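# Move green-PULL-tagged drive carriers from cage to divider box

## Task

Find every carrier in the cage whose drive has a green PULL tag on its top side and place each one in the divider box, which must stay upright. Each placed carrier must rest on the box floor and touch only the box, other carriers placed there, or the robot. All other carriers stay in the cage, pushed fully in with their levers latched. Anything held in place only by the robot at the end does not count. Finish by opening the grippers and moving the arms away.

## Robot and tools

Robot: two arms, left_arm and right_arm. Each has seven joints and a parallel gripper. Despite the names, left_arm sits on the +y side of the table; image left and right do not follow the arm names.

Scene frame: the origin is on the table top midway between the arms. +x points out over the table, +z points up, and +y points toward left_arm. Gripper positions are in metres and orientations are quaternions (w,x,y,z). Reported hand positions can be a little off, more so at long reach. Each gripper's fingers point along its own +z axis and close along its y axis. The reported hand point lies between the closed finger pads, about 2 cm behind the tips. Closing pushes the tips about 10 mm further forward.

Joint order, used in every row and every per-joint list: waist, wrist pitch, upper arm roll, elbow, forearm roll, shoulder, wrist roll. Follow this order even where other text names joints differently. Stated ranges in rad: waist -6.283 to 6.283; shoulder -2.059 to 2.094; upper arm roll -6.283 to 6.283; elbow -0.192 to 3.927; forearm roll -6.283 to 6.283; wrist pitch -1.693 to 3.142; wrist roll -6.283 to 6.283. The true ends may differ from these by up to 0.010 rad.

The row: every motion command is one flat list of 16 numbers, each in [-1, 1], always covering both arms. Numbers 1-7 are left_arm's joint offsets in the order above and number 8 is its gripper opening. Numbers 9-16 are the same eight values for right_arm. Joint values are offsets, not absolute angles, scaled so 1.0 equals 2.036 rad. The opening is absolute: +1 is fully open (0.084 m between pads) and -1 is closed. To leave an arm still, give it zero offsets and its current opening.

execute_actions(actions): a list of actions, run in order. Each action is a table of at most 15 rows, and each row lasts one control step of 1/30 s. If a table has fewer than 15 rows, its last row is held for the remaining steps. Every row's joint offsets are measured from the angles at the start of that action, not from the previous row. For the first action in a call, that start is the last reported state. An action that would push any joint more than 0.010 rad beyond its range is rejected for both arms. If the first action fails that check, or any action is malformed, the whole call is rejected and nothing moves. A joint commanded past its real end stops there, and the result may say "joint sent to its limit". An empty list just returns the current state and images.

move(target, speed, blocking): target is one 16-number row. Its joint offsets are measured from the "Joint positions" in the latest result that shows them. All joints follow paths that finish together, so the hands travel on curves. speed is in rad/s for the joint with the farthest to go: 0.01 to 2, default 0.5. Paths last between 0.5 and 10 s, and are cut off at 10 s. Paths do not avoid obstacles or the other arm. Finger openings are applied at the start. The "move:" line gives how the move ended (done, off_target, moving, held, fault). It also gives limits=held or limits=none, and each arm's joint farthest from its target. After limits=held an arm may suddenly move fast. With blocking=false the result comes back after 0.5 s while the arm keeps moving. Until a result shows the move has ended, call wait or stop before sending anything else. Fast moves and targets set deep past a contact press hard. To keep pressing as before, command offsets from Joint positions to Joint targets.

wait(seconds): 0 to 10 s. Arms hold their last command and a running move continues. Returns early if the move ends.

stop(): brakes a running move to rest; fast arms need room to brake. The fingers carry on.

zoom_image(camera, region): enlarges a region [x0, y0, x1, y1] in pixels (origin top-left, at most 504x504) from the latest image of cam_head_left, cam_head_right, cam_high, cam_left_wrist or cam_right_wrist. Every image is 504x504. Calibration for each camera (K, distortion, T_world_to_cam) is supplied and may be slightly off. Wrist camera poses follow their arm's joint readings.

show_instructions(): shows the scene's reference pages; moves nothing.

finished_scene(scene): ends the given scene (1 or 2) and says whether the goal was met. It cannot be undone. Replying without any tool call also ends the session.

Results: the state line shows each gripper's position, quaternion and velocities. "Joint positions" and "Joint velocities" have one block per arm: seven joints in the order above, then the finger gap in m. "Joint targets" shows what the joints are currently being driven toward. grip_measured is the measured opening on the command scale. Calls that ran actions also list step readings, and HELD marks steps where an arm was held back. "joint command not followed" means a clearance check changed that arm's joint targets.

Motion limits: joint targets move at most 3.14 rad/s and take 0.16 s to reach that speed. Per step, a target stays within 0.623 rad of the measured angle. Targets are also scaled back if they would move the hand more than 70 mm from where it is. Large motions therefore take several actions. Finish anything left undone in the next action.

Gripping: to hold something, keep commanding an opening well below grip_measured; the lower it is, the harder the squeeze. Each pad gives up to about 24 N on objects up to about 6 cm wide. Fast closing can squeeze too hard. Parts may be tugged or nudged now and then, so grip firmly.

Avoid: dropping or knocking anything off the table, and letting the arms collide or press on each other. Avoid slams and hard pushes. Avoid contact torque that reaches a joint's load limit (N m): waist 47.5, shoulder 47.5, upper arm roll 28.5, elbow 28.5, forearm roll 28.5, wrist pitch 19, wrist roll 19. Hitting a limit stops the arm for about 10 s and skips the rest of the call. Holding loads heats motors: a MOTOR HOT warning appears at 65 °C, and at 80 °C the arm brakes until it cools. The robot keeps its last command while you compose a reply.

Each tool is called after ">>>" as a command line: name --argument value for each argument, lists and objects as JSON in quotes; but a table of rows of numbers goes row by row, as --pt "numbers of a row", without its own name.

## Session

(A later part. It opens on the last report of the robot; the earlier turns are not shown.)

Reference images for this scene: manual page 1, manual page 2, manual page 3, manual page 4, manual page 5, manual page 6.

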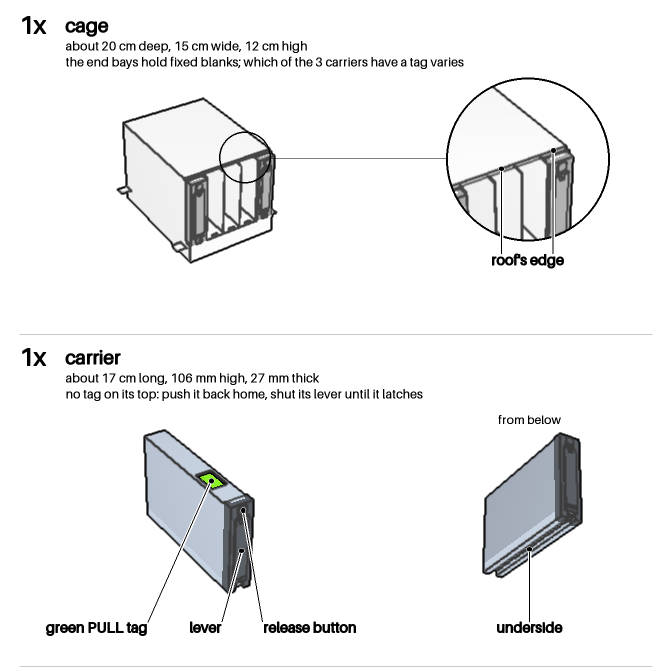

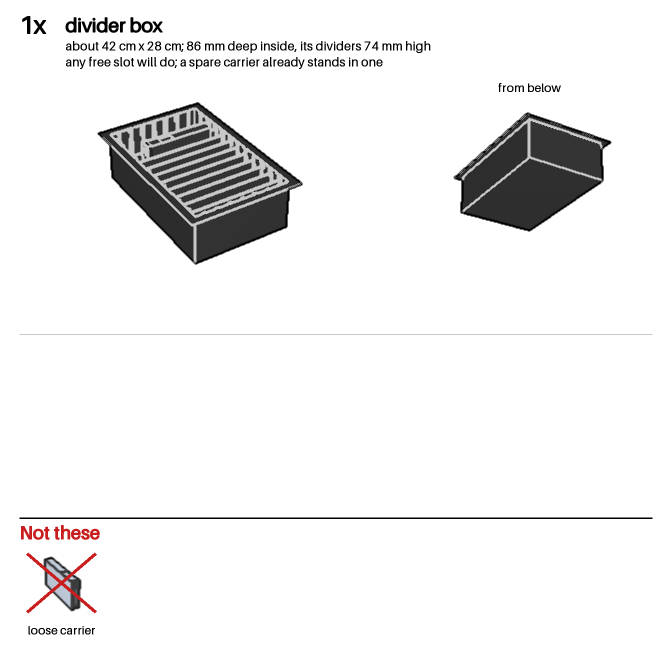

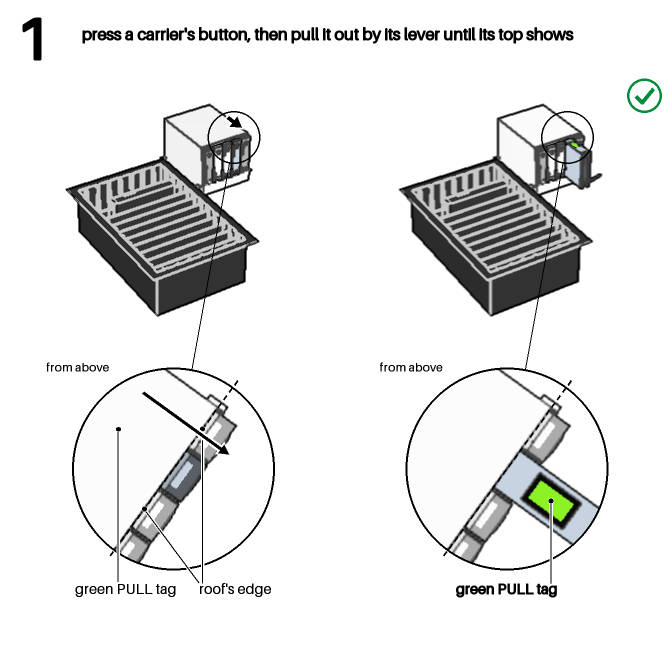

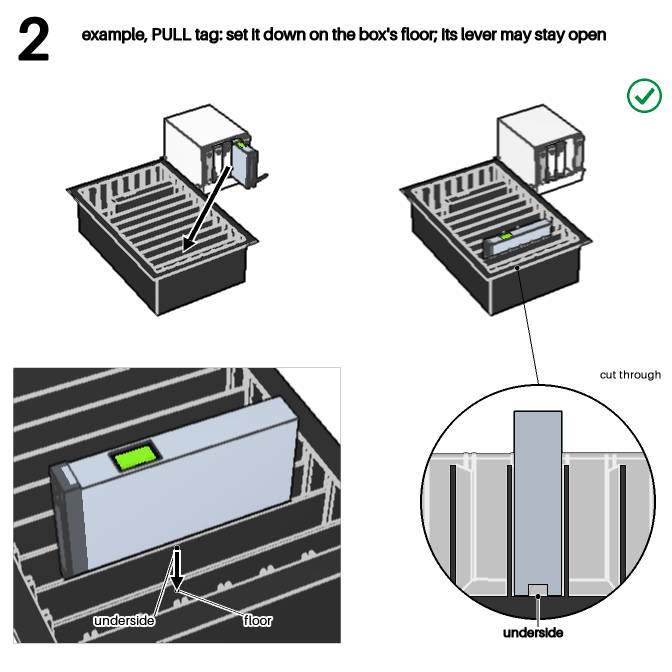

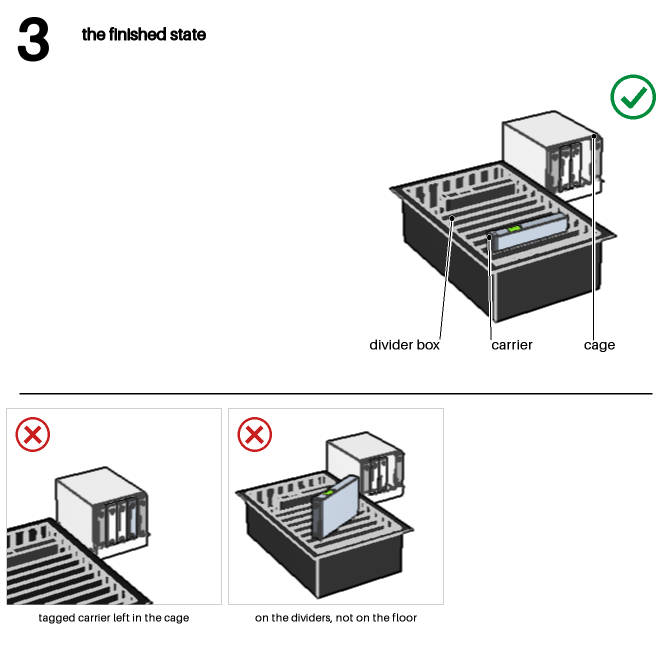

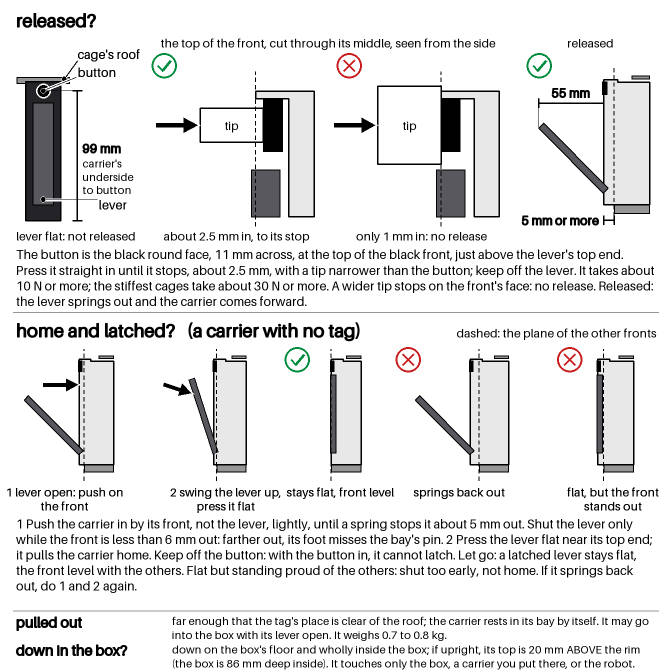

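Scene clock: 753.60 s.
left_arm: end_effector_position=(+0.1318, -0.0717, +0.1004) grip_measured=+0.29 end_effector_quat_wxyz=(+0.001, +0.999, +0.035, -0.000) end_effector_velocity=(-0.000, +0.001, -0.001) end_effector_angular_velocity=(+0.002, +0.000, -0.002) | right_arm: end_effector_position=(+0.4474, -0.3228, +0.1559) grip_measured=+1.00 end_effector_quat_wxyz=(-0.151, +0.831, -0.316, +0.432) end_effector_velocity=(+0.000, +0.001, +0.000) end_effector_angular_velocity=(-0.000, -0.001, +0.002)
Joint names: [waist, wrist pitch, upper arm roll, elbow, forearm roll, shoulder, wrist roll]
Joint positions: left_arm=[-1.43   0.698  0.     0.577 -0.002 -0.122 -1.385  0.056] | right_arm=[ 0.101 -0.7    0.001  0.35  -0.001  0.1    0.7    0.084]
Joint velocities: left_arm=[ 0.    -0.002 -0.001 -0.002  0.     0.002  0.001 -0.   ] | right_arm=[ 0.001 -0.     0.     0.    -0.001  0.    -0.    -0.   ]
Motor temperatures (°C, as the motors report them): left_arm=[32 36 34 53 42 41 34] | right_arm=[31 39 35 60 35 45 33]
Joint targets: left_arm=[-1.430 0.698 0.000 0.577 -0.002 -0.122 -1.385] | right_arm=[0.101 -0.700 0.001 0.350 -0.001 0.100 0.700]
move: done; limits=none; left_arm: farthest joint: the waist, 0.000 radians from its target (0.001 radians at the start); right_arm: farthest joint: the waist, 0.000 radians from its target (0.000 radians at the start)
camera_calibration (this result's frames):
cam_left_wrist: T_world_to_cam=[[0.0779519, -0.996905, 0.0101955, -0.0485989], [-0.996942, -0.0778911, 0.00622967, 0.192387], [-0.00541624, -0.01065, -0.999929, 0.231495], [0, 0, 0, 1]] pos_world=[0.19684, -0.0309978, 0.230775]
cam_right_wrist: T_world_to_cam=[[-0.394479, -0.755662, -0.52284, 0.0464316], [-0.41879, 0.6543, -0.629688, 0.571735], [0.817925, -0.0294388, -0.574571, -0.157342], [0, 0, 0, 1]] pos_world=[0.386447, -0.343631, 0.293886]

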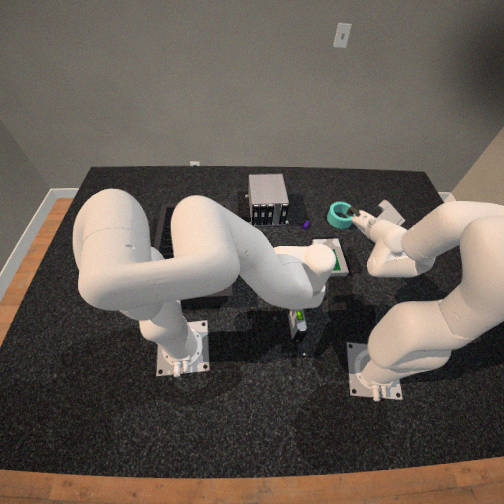

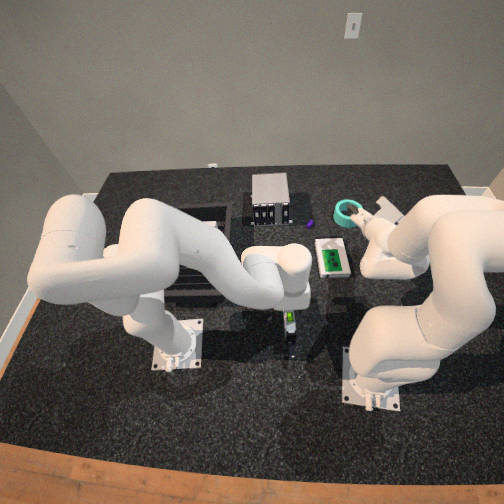

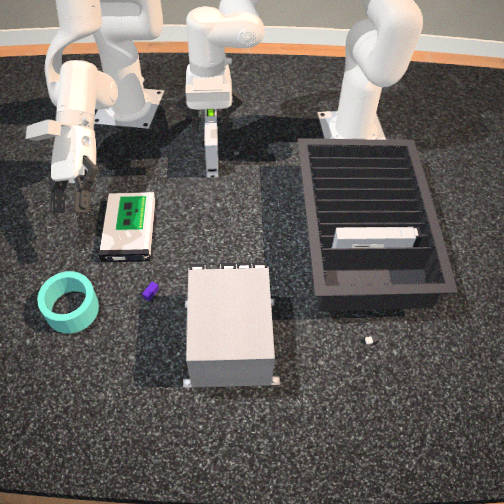

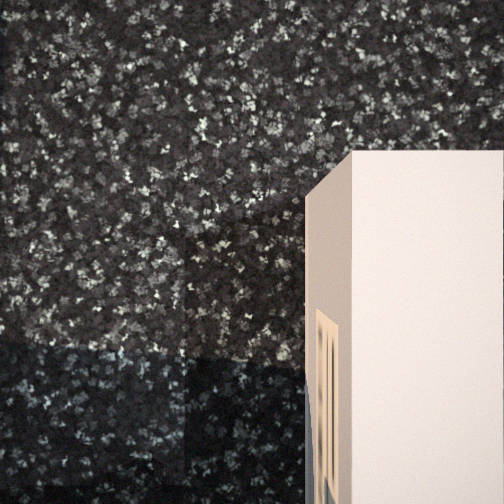

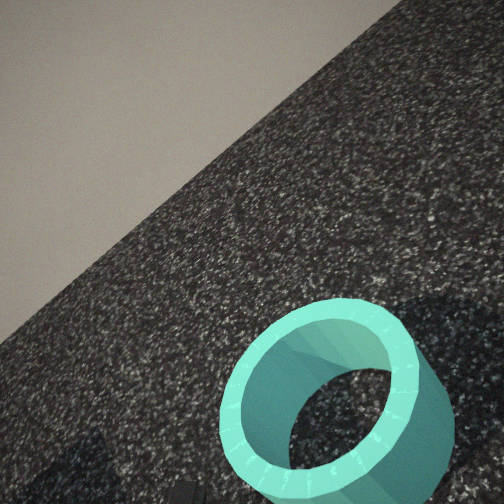

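>>> execute_actions --actions '[[[0,0,0,0,0,0,0,0.0, 0,0,0,0,0,0,0,1],[0,0,0,0,0,0,0,-0.2, 0,0,0,0,0,0,0,1],[0,0,0,0,0,0,0,-0.3, 0,0,0,0,0,0,0,1],[0,0,0,0,0,0,0,-0.35, 0,0,0,0,0,0,0,1],[0,0,0,0,0,0,0,-0.4, 0,0,0,0,0,0,0,1],[0,0,0,0,0,0,0,-0.5, 0,0,0,0,0,0,0,1],[0,0,0,0,0,0,0,-0.6, 0,0,0,0,0,0,0,1],[0,0,0,0,0,0,0,-0.8, 0,0,0,0,0,0,0,1],[0,0,0,0,0,0,0,-1, 0,0,0,0,0,0,0,1]]]'

>>> move --target '[0,0.2296,0,0.1204,0,-0.1091,0,-1, 0,0,0,0,0,0,0,1]' --speed 0.4

Scene clock: 769.90 s.
left_arm: end_effector_position=(+0.1318, -0.0717, +0.1004) grip_measured=-0.40 end_effector_quat_wxyz=(+0.000, +0.999, +0.035, -0.000) end_effector_velocity=(+0.000, -0.000, +0.000) end_effector_angular_velocity=(-0.001, -0.000, +0.001) | right_arm: end_effector_position=(+0.4474, -0.3228, +0.1559) grip_measured=+1.00 end_effector_quat_wxyz=(-0.151, +0.831, -0.316, +0.432) end_effector_velocity=(+0.000, -0.000, +0.000) end_effector_angular_velocity=(-0.000, -0.001, +0.001)
Joint names: [waist, wrist pitch, upper arm roll, elbow, forearm roll, shoulder, wrist roll]
Joint positions: left_arm=[-1.43   0.698  0.     0.577 -0.002 -0.122 -1.385  0.027] | right_arm=[ 0.101 -0.7    0.001  0.35  -0.001  0.1    0.7    0.084]
Joint velocities: left_arm=[-0.    -0.     0.001  0.001  0.     0.001 -0.    -0.   ] | right_arm=[-0.    -0.    -0.     0.    -0.001 -0.    -0.     0.   ]
Motor temperatures (°C, as the motors report them): left_arm=[32 36 34 52 42 41 34] | right_arm=[31 39 35 60 35 45 33]
Joint targets: left_arm=[-1.430 0.698 0.000 0.577 -0.002 -0.122 -1.385] | right_arm=[0.101 -0.700 0.001 0.350 -0.001 0.100 0.700]
Step readings (joint positions):
0: left_arm=[-1.430 0.698 0.000 0.577 -0.002 -0.122 -1.385] | right_arm=[0.101 -0.700 0.001 0.350 -0.001 0.100 0.700]
1: left_arm=[-1.430 0.698 0.000 0.577 -0.002 -0.122 -1.385] | right_arm=[0.101 -0.700 0.001 0.350 -0.001 0.100 0.700]
2: left_arm=[-1.430 0.698 0.000 0.577 -0.002 -0.122 -1.385] | right_arm=[0.101 -0.700 0.001 0.350 -0.001 0.100 0.700]
4: left_arm=[-1.430 0.698 0.000 0.577 -0.002 -0.122 -1.385] | right_arm=[0.101 -0.700 0.001 0.350 -0.001 0.100 0.700]
8: left_arm=[-1.430 0.698 0.000 0.577 -0.002 -0.122 -1.385] | right_arm=[0.101 -0.700 0.001 0.350 -0.001 0.100 0.700]
15: Joint positions above
camera_calibration (this result's frames):
cam_left_wrist: T_world_to_cam=[[0.0780168, -0.996901, 0.0101008, -0.0485605], [-0.996937, -0.0779562, 0.00625599, 0.192385], [-0.00544918, -0.0105579, -0.999929, 0.231473], [0, 0, 0, 1]] pos_world=[0.196846, -0.0309685, 0.230744]
cam_right_wrist: T_world_to_cam=[[-0.394479, -0.755662, -0.52284, 0.0464315], [-0.41879, 0.6543, -0.629688, 0.571734], [0.817925, -0.0294386, -0.574571, -0.157342], [0, 0, 0, 1]] pos_world=[0.386447, -0.343631, 0.293886]

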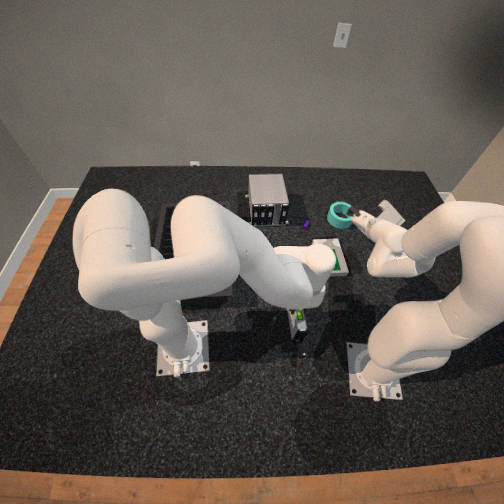

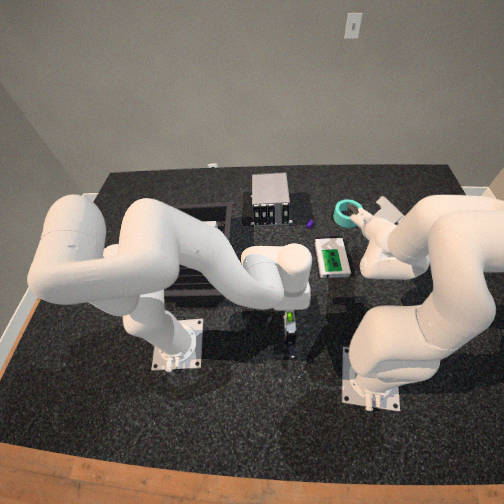

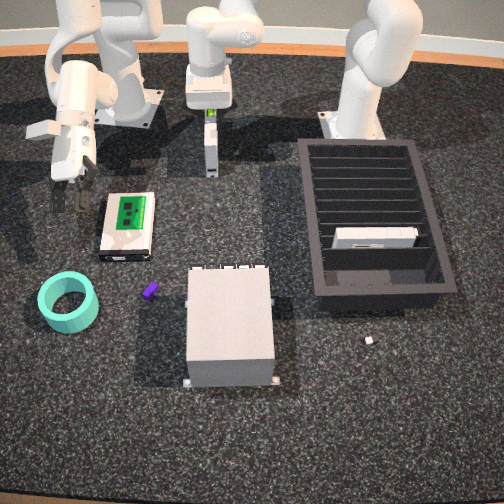

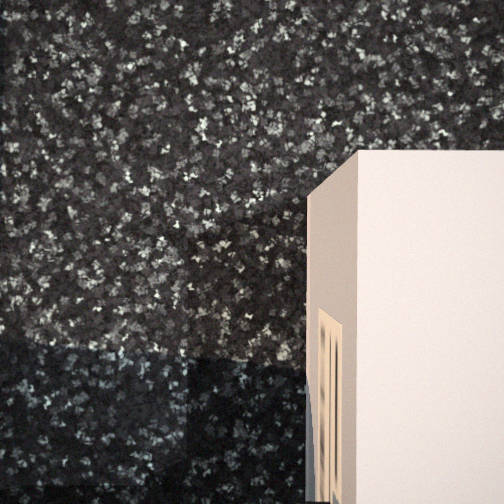

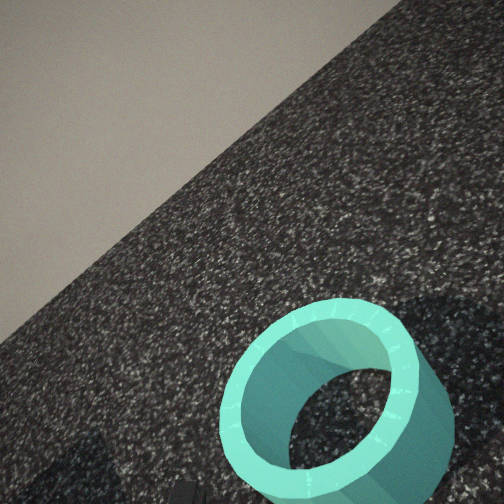

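Scene clock: 771.67 s.
left_arm: end_effector_position=(+0.1316, -0.0715, +0.2452) grip_measured=-0.40 end_effector_quat_wxyz=(+0.000, +0.999, +0.034, -0.001) end_effector_velocity=(-0.000, -0.000, +0.002) end_effector_angular_velocity=(-0.002, -0.001, -0.001) | right_arm: end_effector_position=(+0.4474, -0.3228, +0.1559) grip_measured=+1.00 end_effector_quat_wxyz=(-0.151, +0.831, -0.316, +0.432) end_effector_velocity=(+0.000, -0.000, +0.000) end_effector_angular_velocity=(+0.000, -0.001, -0.001)
Joint names: [waist, wrist pitch, upper arm roll, elbow, forearm roll, shoulder, wrist roll]
Joint positions: left_arm=[-1.43   1.165  0.     0.822 -0.002 -0.344 -1.385  0.027] | right_arm=[ 0.101 -0.7    0.001  0.35  -0.001  0.1    0.7    0.084]
Joint velocities: left_arm=[ 0.     0.003 -0.001  0.003 -0.    -0.002  0.001  0.   ] | right_arm=[ 0.001 -0.    -0.001  0.     0.001 -0.     0.    -0.   ]
Motor temperatures (°C, as the motors report them): left_arm=[32 36 34 52 42 41 34] | right_arm=[31 39 35 60 35 45 33]
Joint targets: left_arm=[-1.430 1.165 0.000 0.822 -0.002 -0.344 -1.385] | right_arm=[0.101 -0.700 0.001 0.350 -0.001 0.100 0.700]
move: done; limits=none; left_arm: farthest joint: the waist, 0.000 radians from its target (0.000 radians at the start); right_arm: farthest joint: the waist, 0.000 radians from its target (0.000 radians at the start)
camera_calibration (this result's frames):
cam_left_wrist: T_world_to_cam=[[0.0774513, -0.99695, 0.00956363, -0.0495709], [-0.996978, -0.0773878, 0.00684016, 0.191185], [-0.00607919, -0.0100645, -0.999931, 0.376362], [0, 0, 0, 1]] pos_world=[0.196735, -0.0308364, 0.375503]
cam_right_wrist: T_world_to_cam=[[-0.394479, -0.755662, -0.522839, 0.0464314], [-0.41879, 0.6543, -0.629688, 0.571734], [0.817925, -0.0294386, -0.574571, -0.157342], [0, 0, 0, 1]] pos_world=[0.386447, -0.343631, 0.293886]

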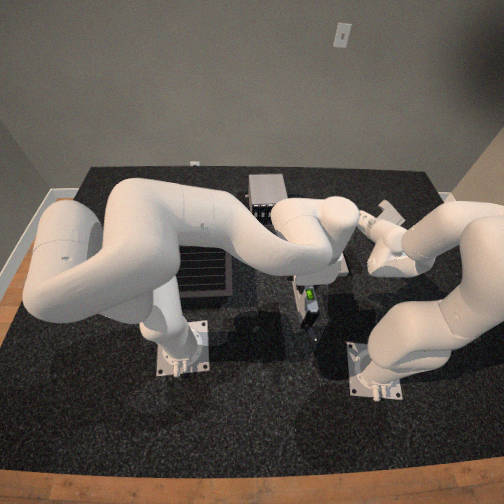

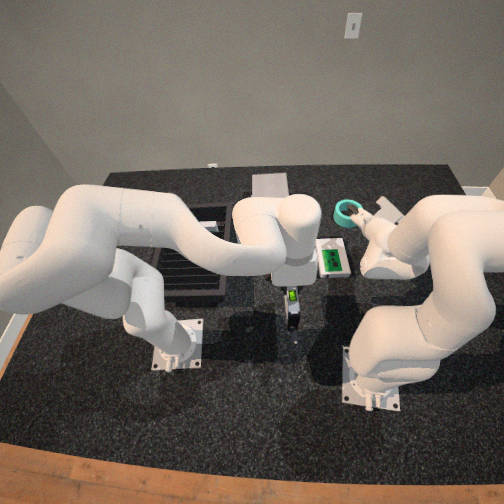

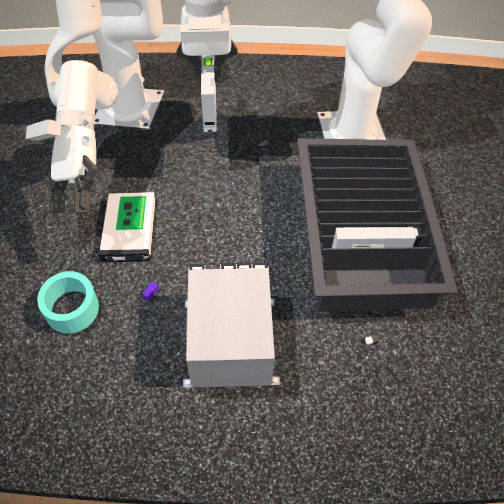

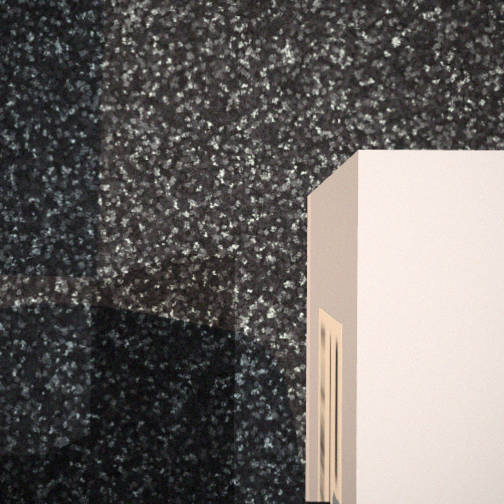

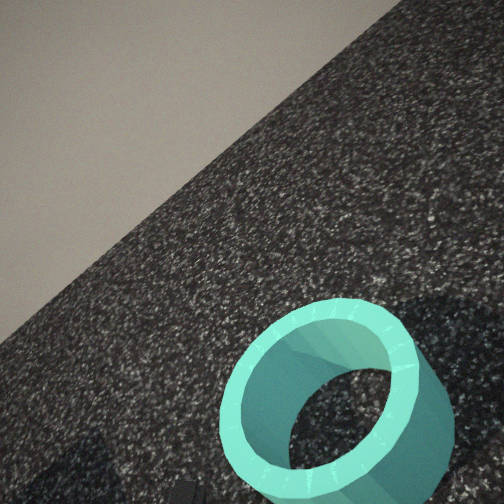

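>>> move --target '[0.6712,0.004,0,-0.0210,0,-0.0245,-0.094,-1, 0,0,0,0,0,0,0,1]' --speed 0.5

Scene clock: 777.27 s.
left_arm: end_effector_position=(+0.3957, +0.3059, +0.2447) grip_measured=-0.40 end_effector_quat_wxyz=(+0.000, +0.687, +0.726, -0.001) end_effector_velocity=(-0.000, +0.002, +0.000) end_effector_angular_velocity=(-0.000, -0.000, +0.005) | right_arm: end_effector_position=(+0.4474, -0.3228, +0.1559) grip_measured=+1.00 end_effector_quat_wxyz=(-0.151, +0.831, -0.316, +0.432) end_effector_velocity=(-0.000, +0.001, -0.000) end_effector_angular_velocity=(+0.001, +0.001, +0.001)
Joint names: [waist, wrist pitch, upper arm roll, elbow, forearm roll, shoulder, wrist roll]
Joint positions: left_arm=[-0.064  1.173  0.     0.779 -0.002 -0.393 -1.576  0.027] | right_arm=[ 0.101 -0.7    0.001  0.35  -0.001  0.1    0.7    0.084]
Joint velocities: left_arm=[ 0.004  0.     0.001  0.001  0.    -0.    -0.001  0.   ] | right_arm=[ 0.001 -0.    -0.    -0.001  0.     0.     0.001  0.   ]
Motor temperatures (°C, as the motors report them): left_arm=[32 36 34 54 42 41 34] | right_arm=[31 39 35 60 35 45 33]
Joint targets: left_arm=[-0.064 1.173 0.000 0.779 -0.002 -0.393 -1.576] | right_arm=[0.101 -0.700 0.001 0.350 -0.001 0.100 0.700]
move: done; limits=none; left_arm: farthest joint: the waist, 0.001 radians from its target (1.367 radians at the start); right_arm: farthest joint: the waist, 0.000 radians from its target (0.000 radians at the start)
camera_calibration (this result's frames):
cam_left_wrist: T_world_to_cam=[[0.997936, 0.0636769, 0.00825915, -0.382136], [0.0636212, -0.997951, 0.00684531, 0.34559], [0.00867811, -0.00630573, -0.999942, 0.374341], [0, 0, 0, 1]] pos_world=[0.356112, 0.371575, 0.37511]
cam_right_wrist: T_world_to_cam=[[-0.394478, -0.755662, -0.522839, 0.0464313], [-0.41879, 0.654299, -0.629688, 0.571734], [0.817925, -0.0294383, -0.574571, -0.157342], [0, 0, 0, 1]] pos_world=[0.386447, -0.343631, 0.293886]

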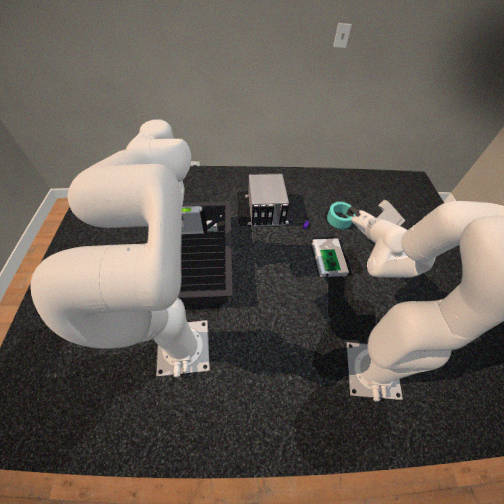

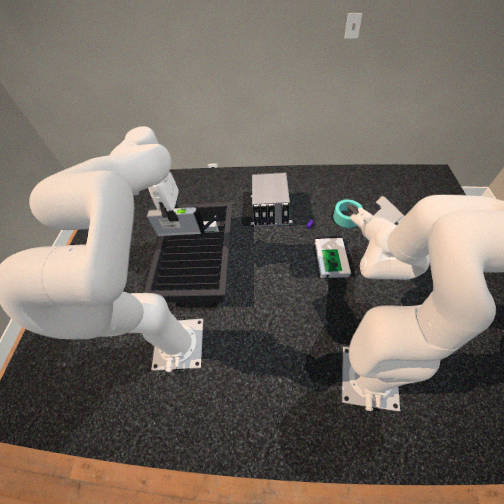

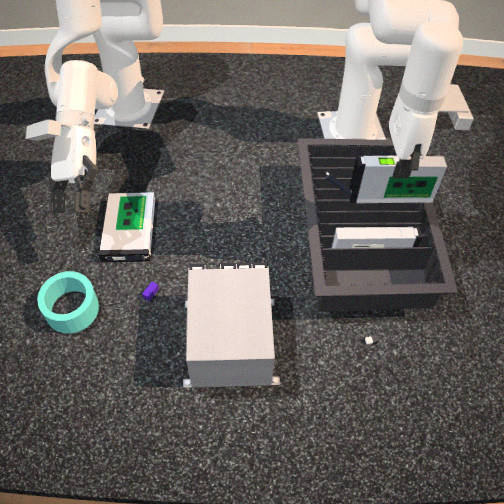

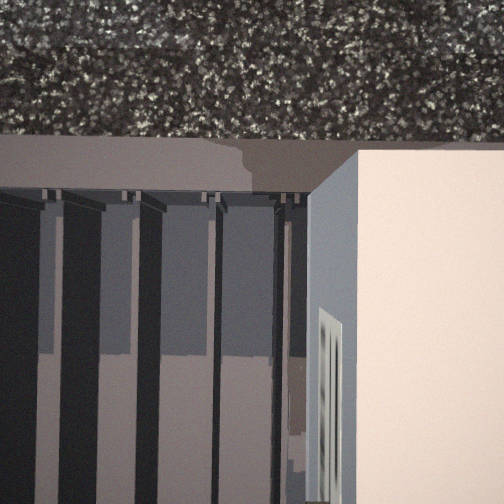

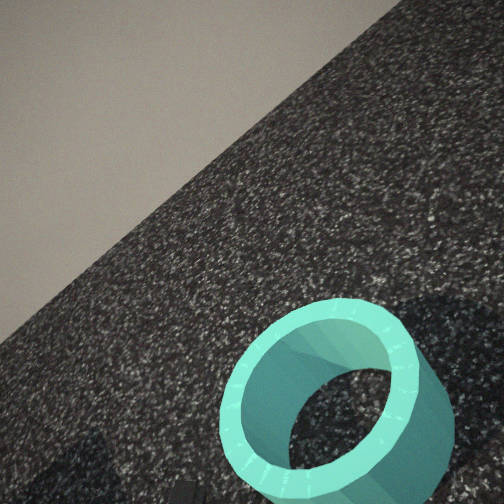

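>>> move --target '[0,-0.0600,0,-0.0458,0,0.0138,0.0076,-1, 0,0,0,0,0,0,0,1]' --speed 0.15

Scene clock: 796.33 s.
left_arm: end_effector_position=(+0.3942, +0.3059, +0.2052) grip_measured=-0.40 end_effector_quat_wxyz=(+0.001, +0.693, +0.721, -0.000) end_effector_velocity=(-0.001, +0.001, -0.002) end_effector_angular_velocity=(-0.001, +0.004, +0.003) | right_arm: end_effector_position=(+0.4474, -0.3228, +0.1559) grip_measured=+1.00 end_effector_quat_wxyz=(-0.151, +0.831, -0.316, +0.432) end_effector_velocity=(+0.000, -0.001, +0.000) end_effector_angular_velocity=(-0.001, -0.000, -0.001)
Joint names: [waist, wrist pitch, upper arm roll, elbow, forearm roll, shoulder, wrist roll]
Joint positions: left_arm=[-0.064  1.051  0.     0.686 -0.002 -0.366 -1.561  0.027] | right_arm=[ 0.101 -0.7    0.001  0.35  -0.001  0.1    0.7    0.084]
Joint velocities: left_arm=[ 0.    -0.     0.002 -0.003 -0.     0.001 -0.    -0.   ] | right_arm=[-0.001  0.001  0.     0.001 -0.    -0.    -0.001  0.   ]
Motor temperatures (°C, as the motors report them): left_arm=[32 37 34 58 42 41 34] | right_arm=[31 39 35 60 35 45 33]
Joint targets: left_arm=[-0.064 1.051 0.000 0.686 -0.002 -0.365 -1.561] | right_arm=[0.101 -0.700 0.001 0.350 -0.001 0.100 0.700]
move: done; limits=none; left_arm: farthest joint: the shoulder, 0.001 radians from its target (0.029 radians at the start); right_arm: farthest joint: the waist, 0.000 radians from its target (0.000 radians at the start)
camera_calibration (this result's frames):
cam_left_wrist: T_world_to_cam=[[0.998783, 0.048427, 0.00938969, -0.376208], [0.0483645, -0.998807, 0.00677155, 0.352208], [0.00970641, -0.00630918, -0.999933, 0.334467], [0, 0, 0, 1]] pos_world=[0.355469, 0.372116, 0.335592]
cam_right_wrist: T_world_to_cam=[[-0.394478, -0.755662, -0.522839, 0.0464313], [-0.41879, 0.654299, -0.629688, 0.571734], [0.817925, -0.0294383, -0.574571, -0.157342], [0, 0, 0, 1]] pos_world=[0.386447, -0.343631, 0.293886]

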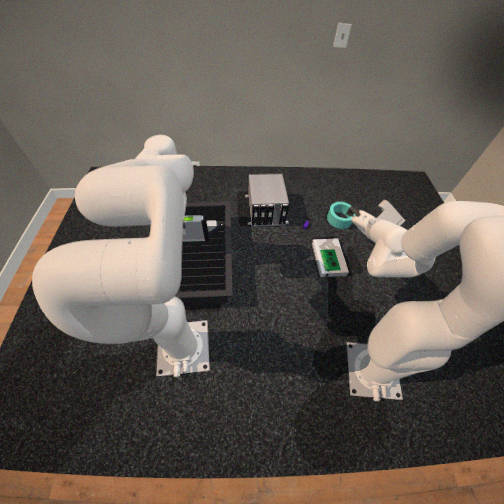

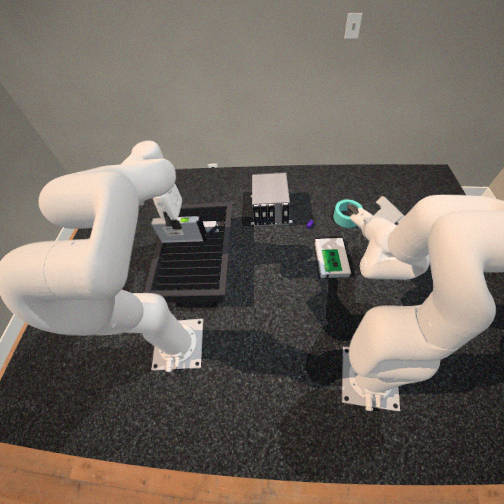

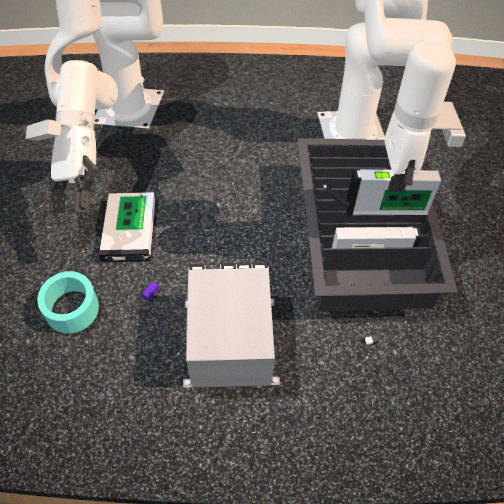

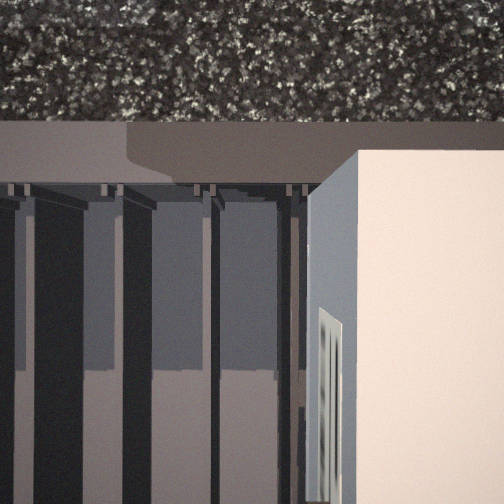

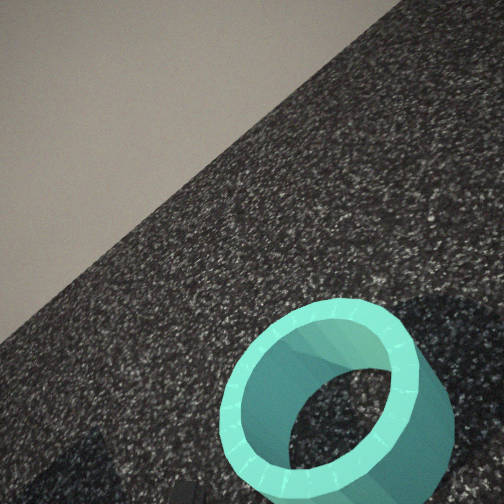

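>>> zoom_image --camera "cam_left_wrist" --region '[260,170,360,270]'

Region (260, 170, 360, 270) of cam_left_wrist's 504x504 image, scaled by 5.040, with more detail than that image has.

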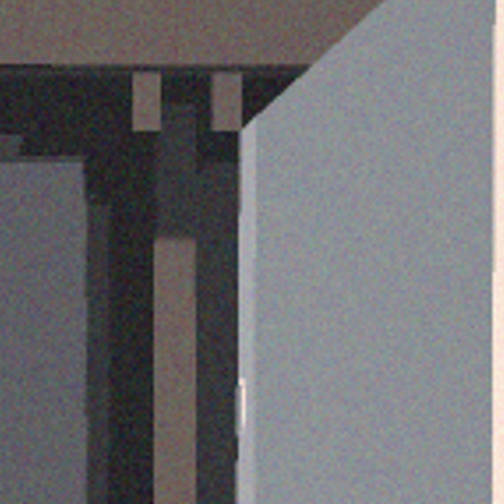

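>>> move --target '[-0.0026,-0.0476,0,-0.0286,0,0.0192,-0.0026,-1, 0,0,0,0,0,0,0,1]' --speed 0.06

Scene clock: 815.93 s.
left_arm: end_effector_position=(+0.3942, +0.3040, +0.1752) grip_measured=-0.40 end_effector_quat_wxyz=(+0.001, +0.693, +0.721, -0.000) end_effector_velocity=(-0.000, +0.000, -0.001) end_effector_angular_velocity=(-0.001, +0.001, +0.001) | right_arm: end_effector_position=(+0.4474, -0.3228, +0.1559) grip_measured=+1.00 end_effector_quat_wxyz=(-0.151, +0.831, -0.316, +0.432) end_effector_velocity=(+0.000, +0.002, +0.000) end_effector_angular_velocity=(-0.000, -0.001, +0.004)
Joint names: [waist, wrist pitch, upper arm roll, elbow, forearm roll, shoulder, wrist roll]
Joint positions: left_arm=[-0.07   0.954  0.     0.628 -0.002 -0.327 -1.566  0.027] | right_arm=[ 0.101 -0.7    0.001  0.35  -0.001  0.1    0.7    0.084]
Joint velocities: left_arm=[-0.    -0.002  0.002 -0.002 -0.     0.001  0.001  0.   ] | right_arm=[ 0.003 -0.002 -0.    -0.    -0.001  0.     0.    -0.   ]
Motor temperatures (°C, as the motors report them): left_arm=[32 37 34 59 42 41 34] | right_arm=[31 39 35 60 35 45 33]
Joint targets: left_arm=[-0.070 0.954 0.000 0.628 -0.002 -0.326 -1.566] | right_arm=[0.101 -0.700 0.001 0.350 -0.001 0.100 0.700]
move: done; limits=none; left_arm: farthest joint: the waist, 0.000 radians from its target (0.005 radians at the start); right_arm: farthest joint: the waist, 0.000 radians from its target (0.000 radians at the start)
camera_calibration (this result's frames):
cam_left_wrist: T_world_to_cam=[[0.998774, 0.0486102, 0.00935427, -0.375878], [0.0485486, -0.998798, 0.00670276, 0.350506], [0.00966885, -0.0062404, -0.999934, 0.304418], [0, 0, 0, 1]] pos_world=[0.355457, 0.370256, 0.305565]
cam_right_wrist: T_world_to_cam=[[-0.394478, -0.755663, -0.522839, 0.0464313], [-0.41879, 0.654299, -0.629688, 0.571734], [0.817925, -0.0294382, -0.574571, -0.157342], [0, 0, 0, 1]] pos_world=[0.386447, -0.343631, 0.293886]

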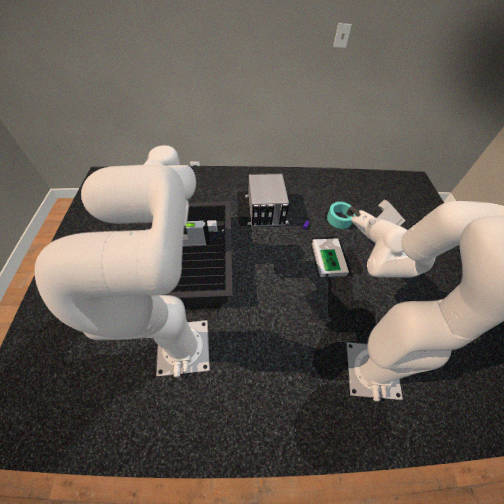

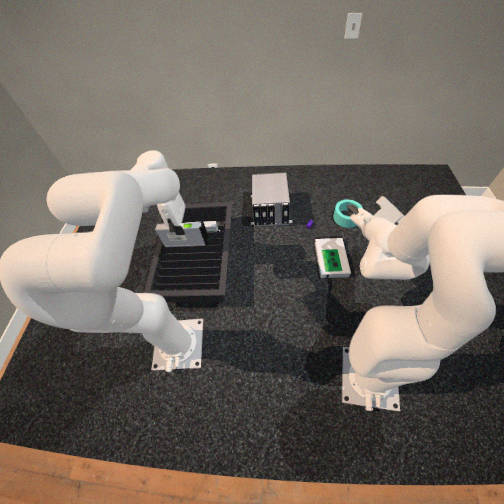

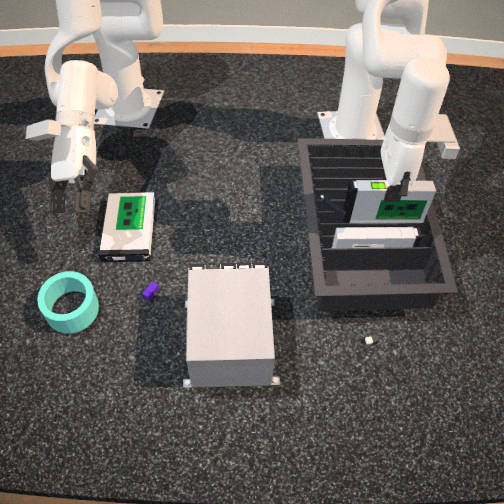

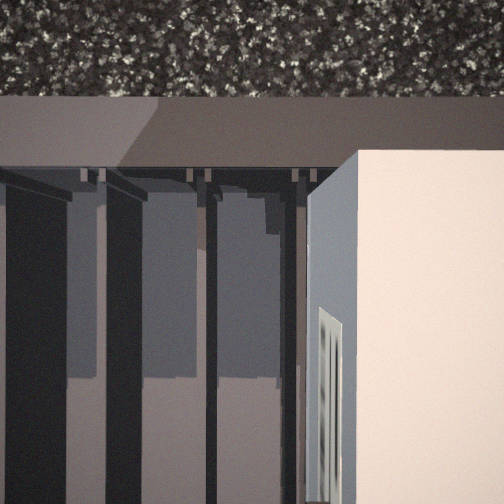

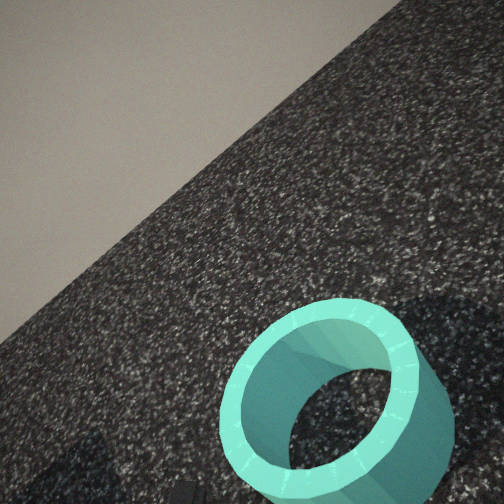

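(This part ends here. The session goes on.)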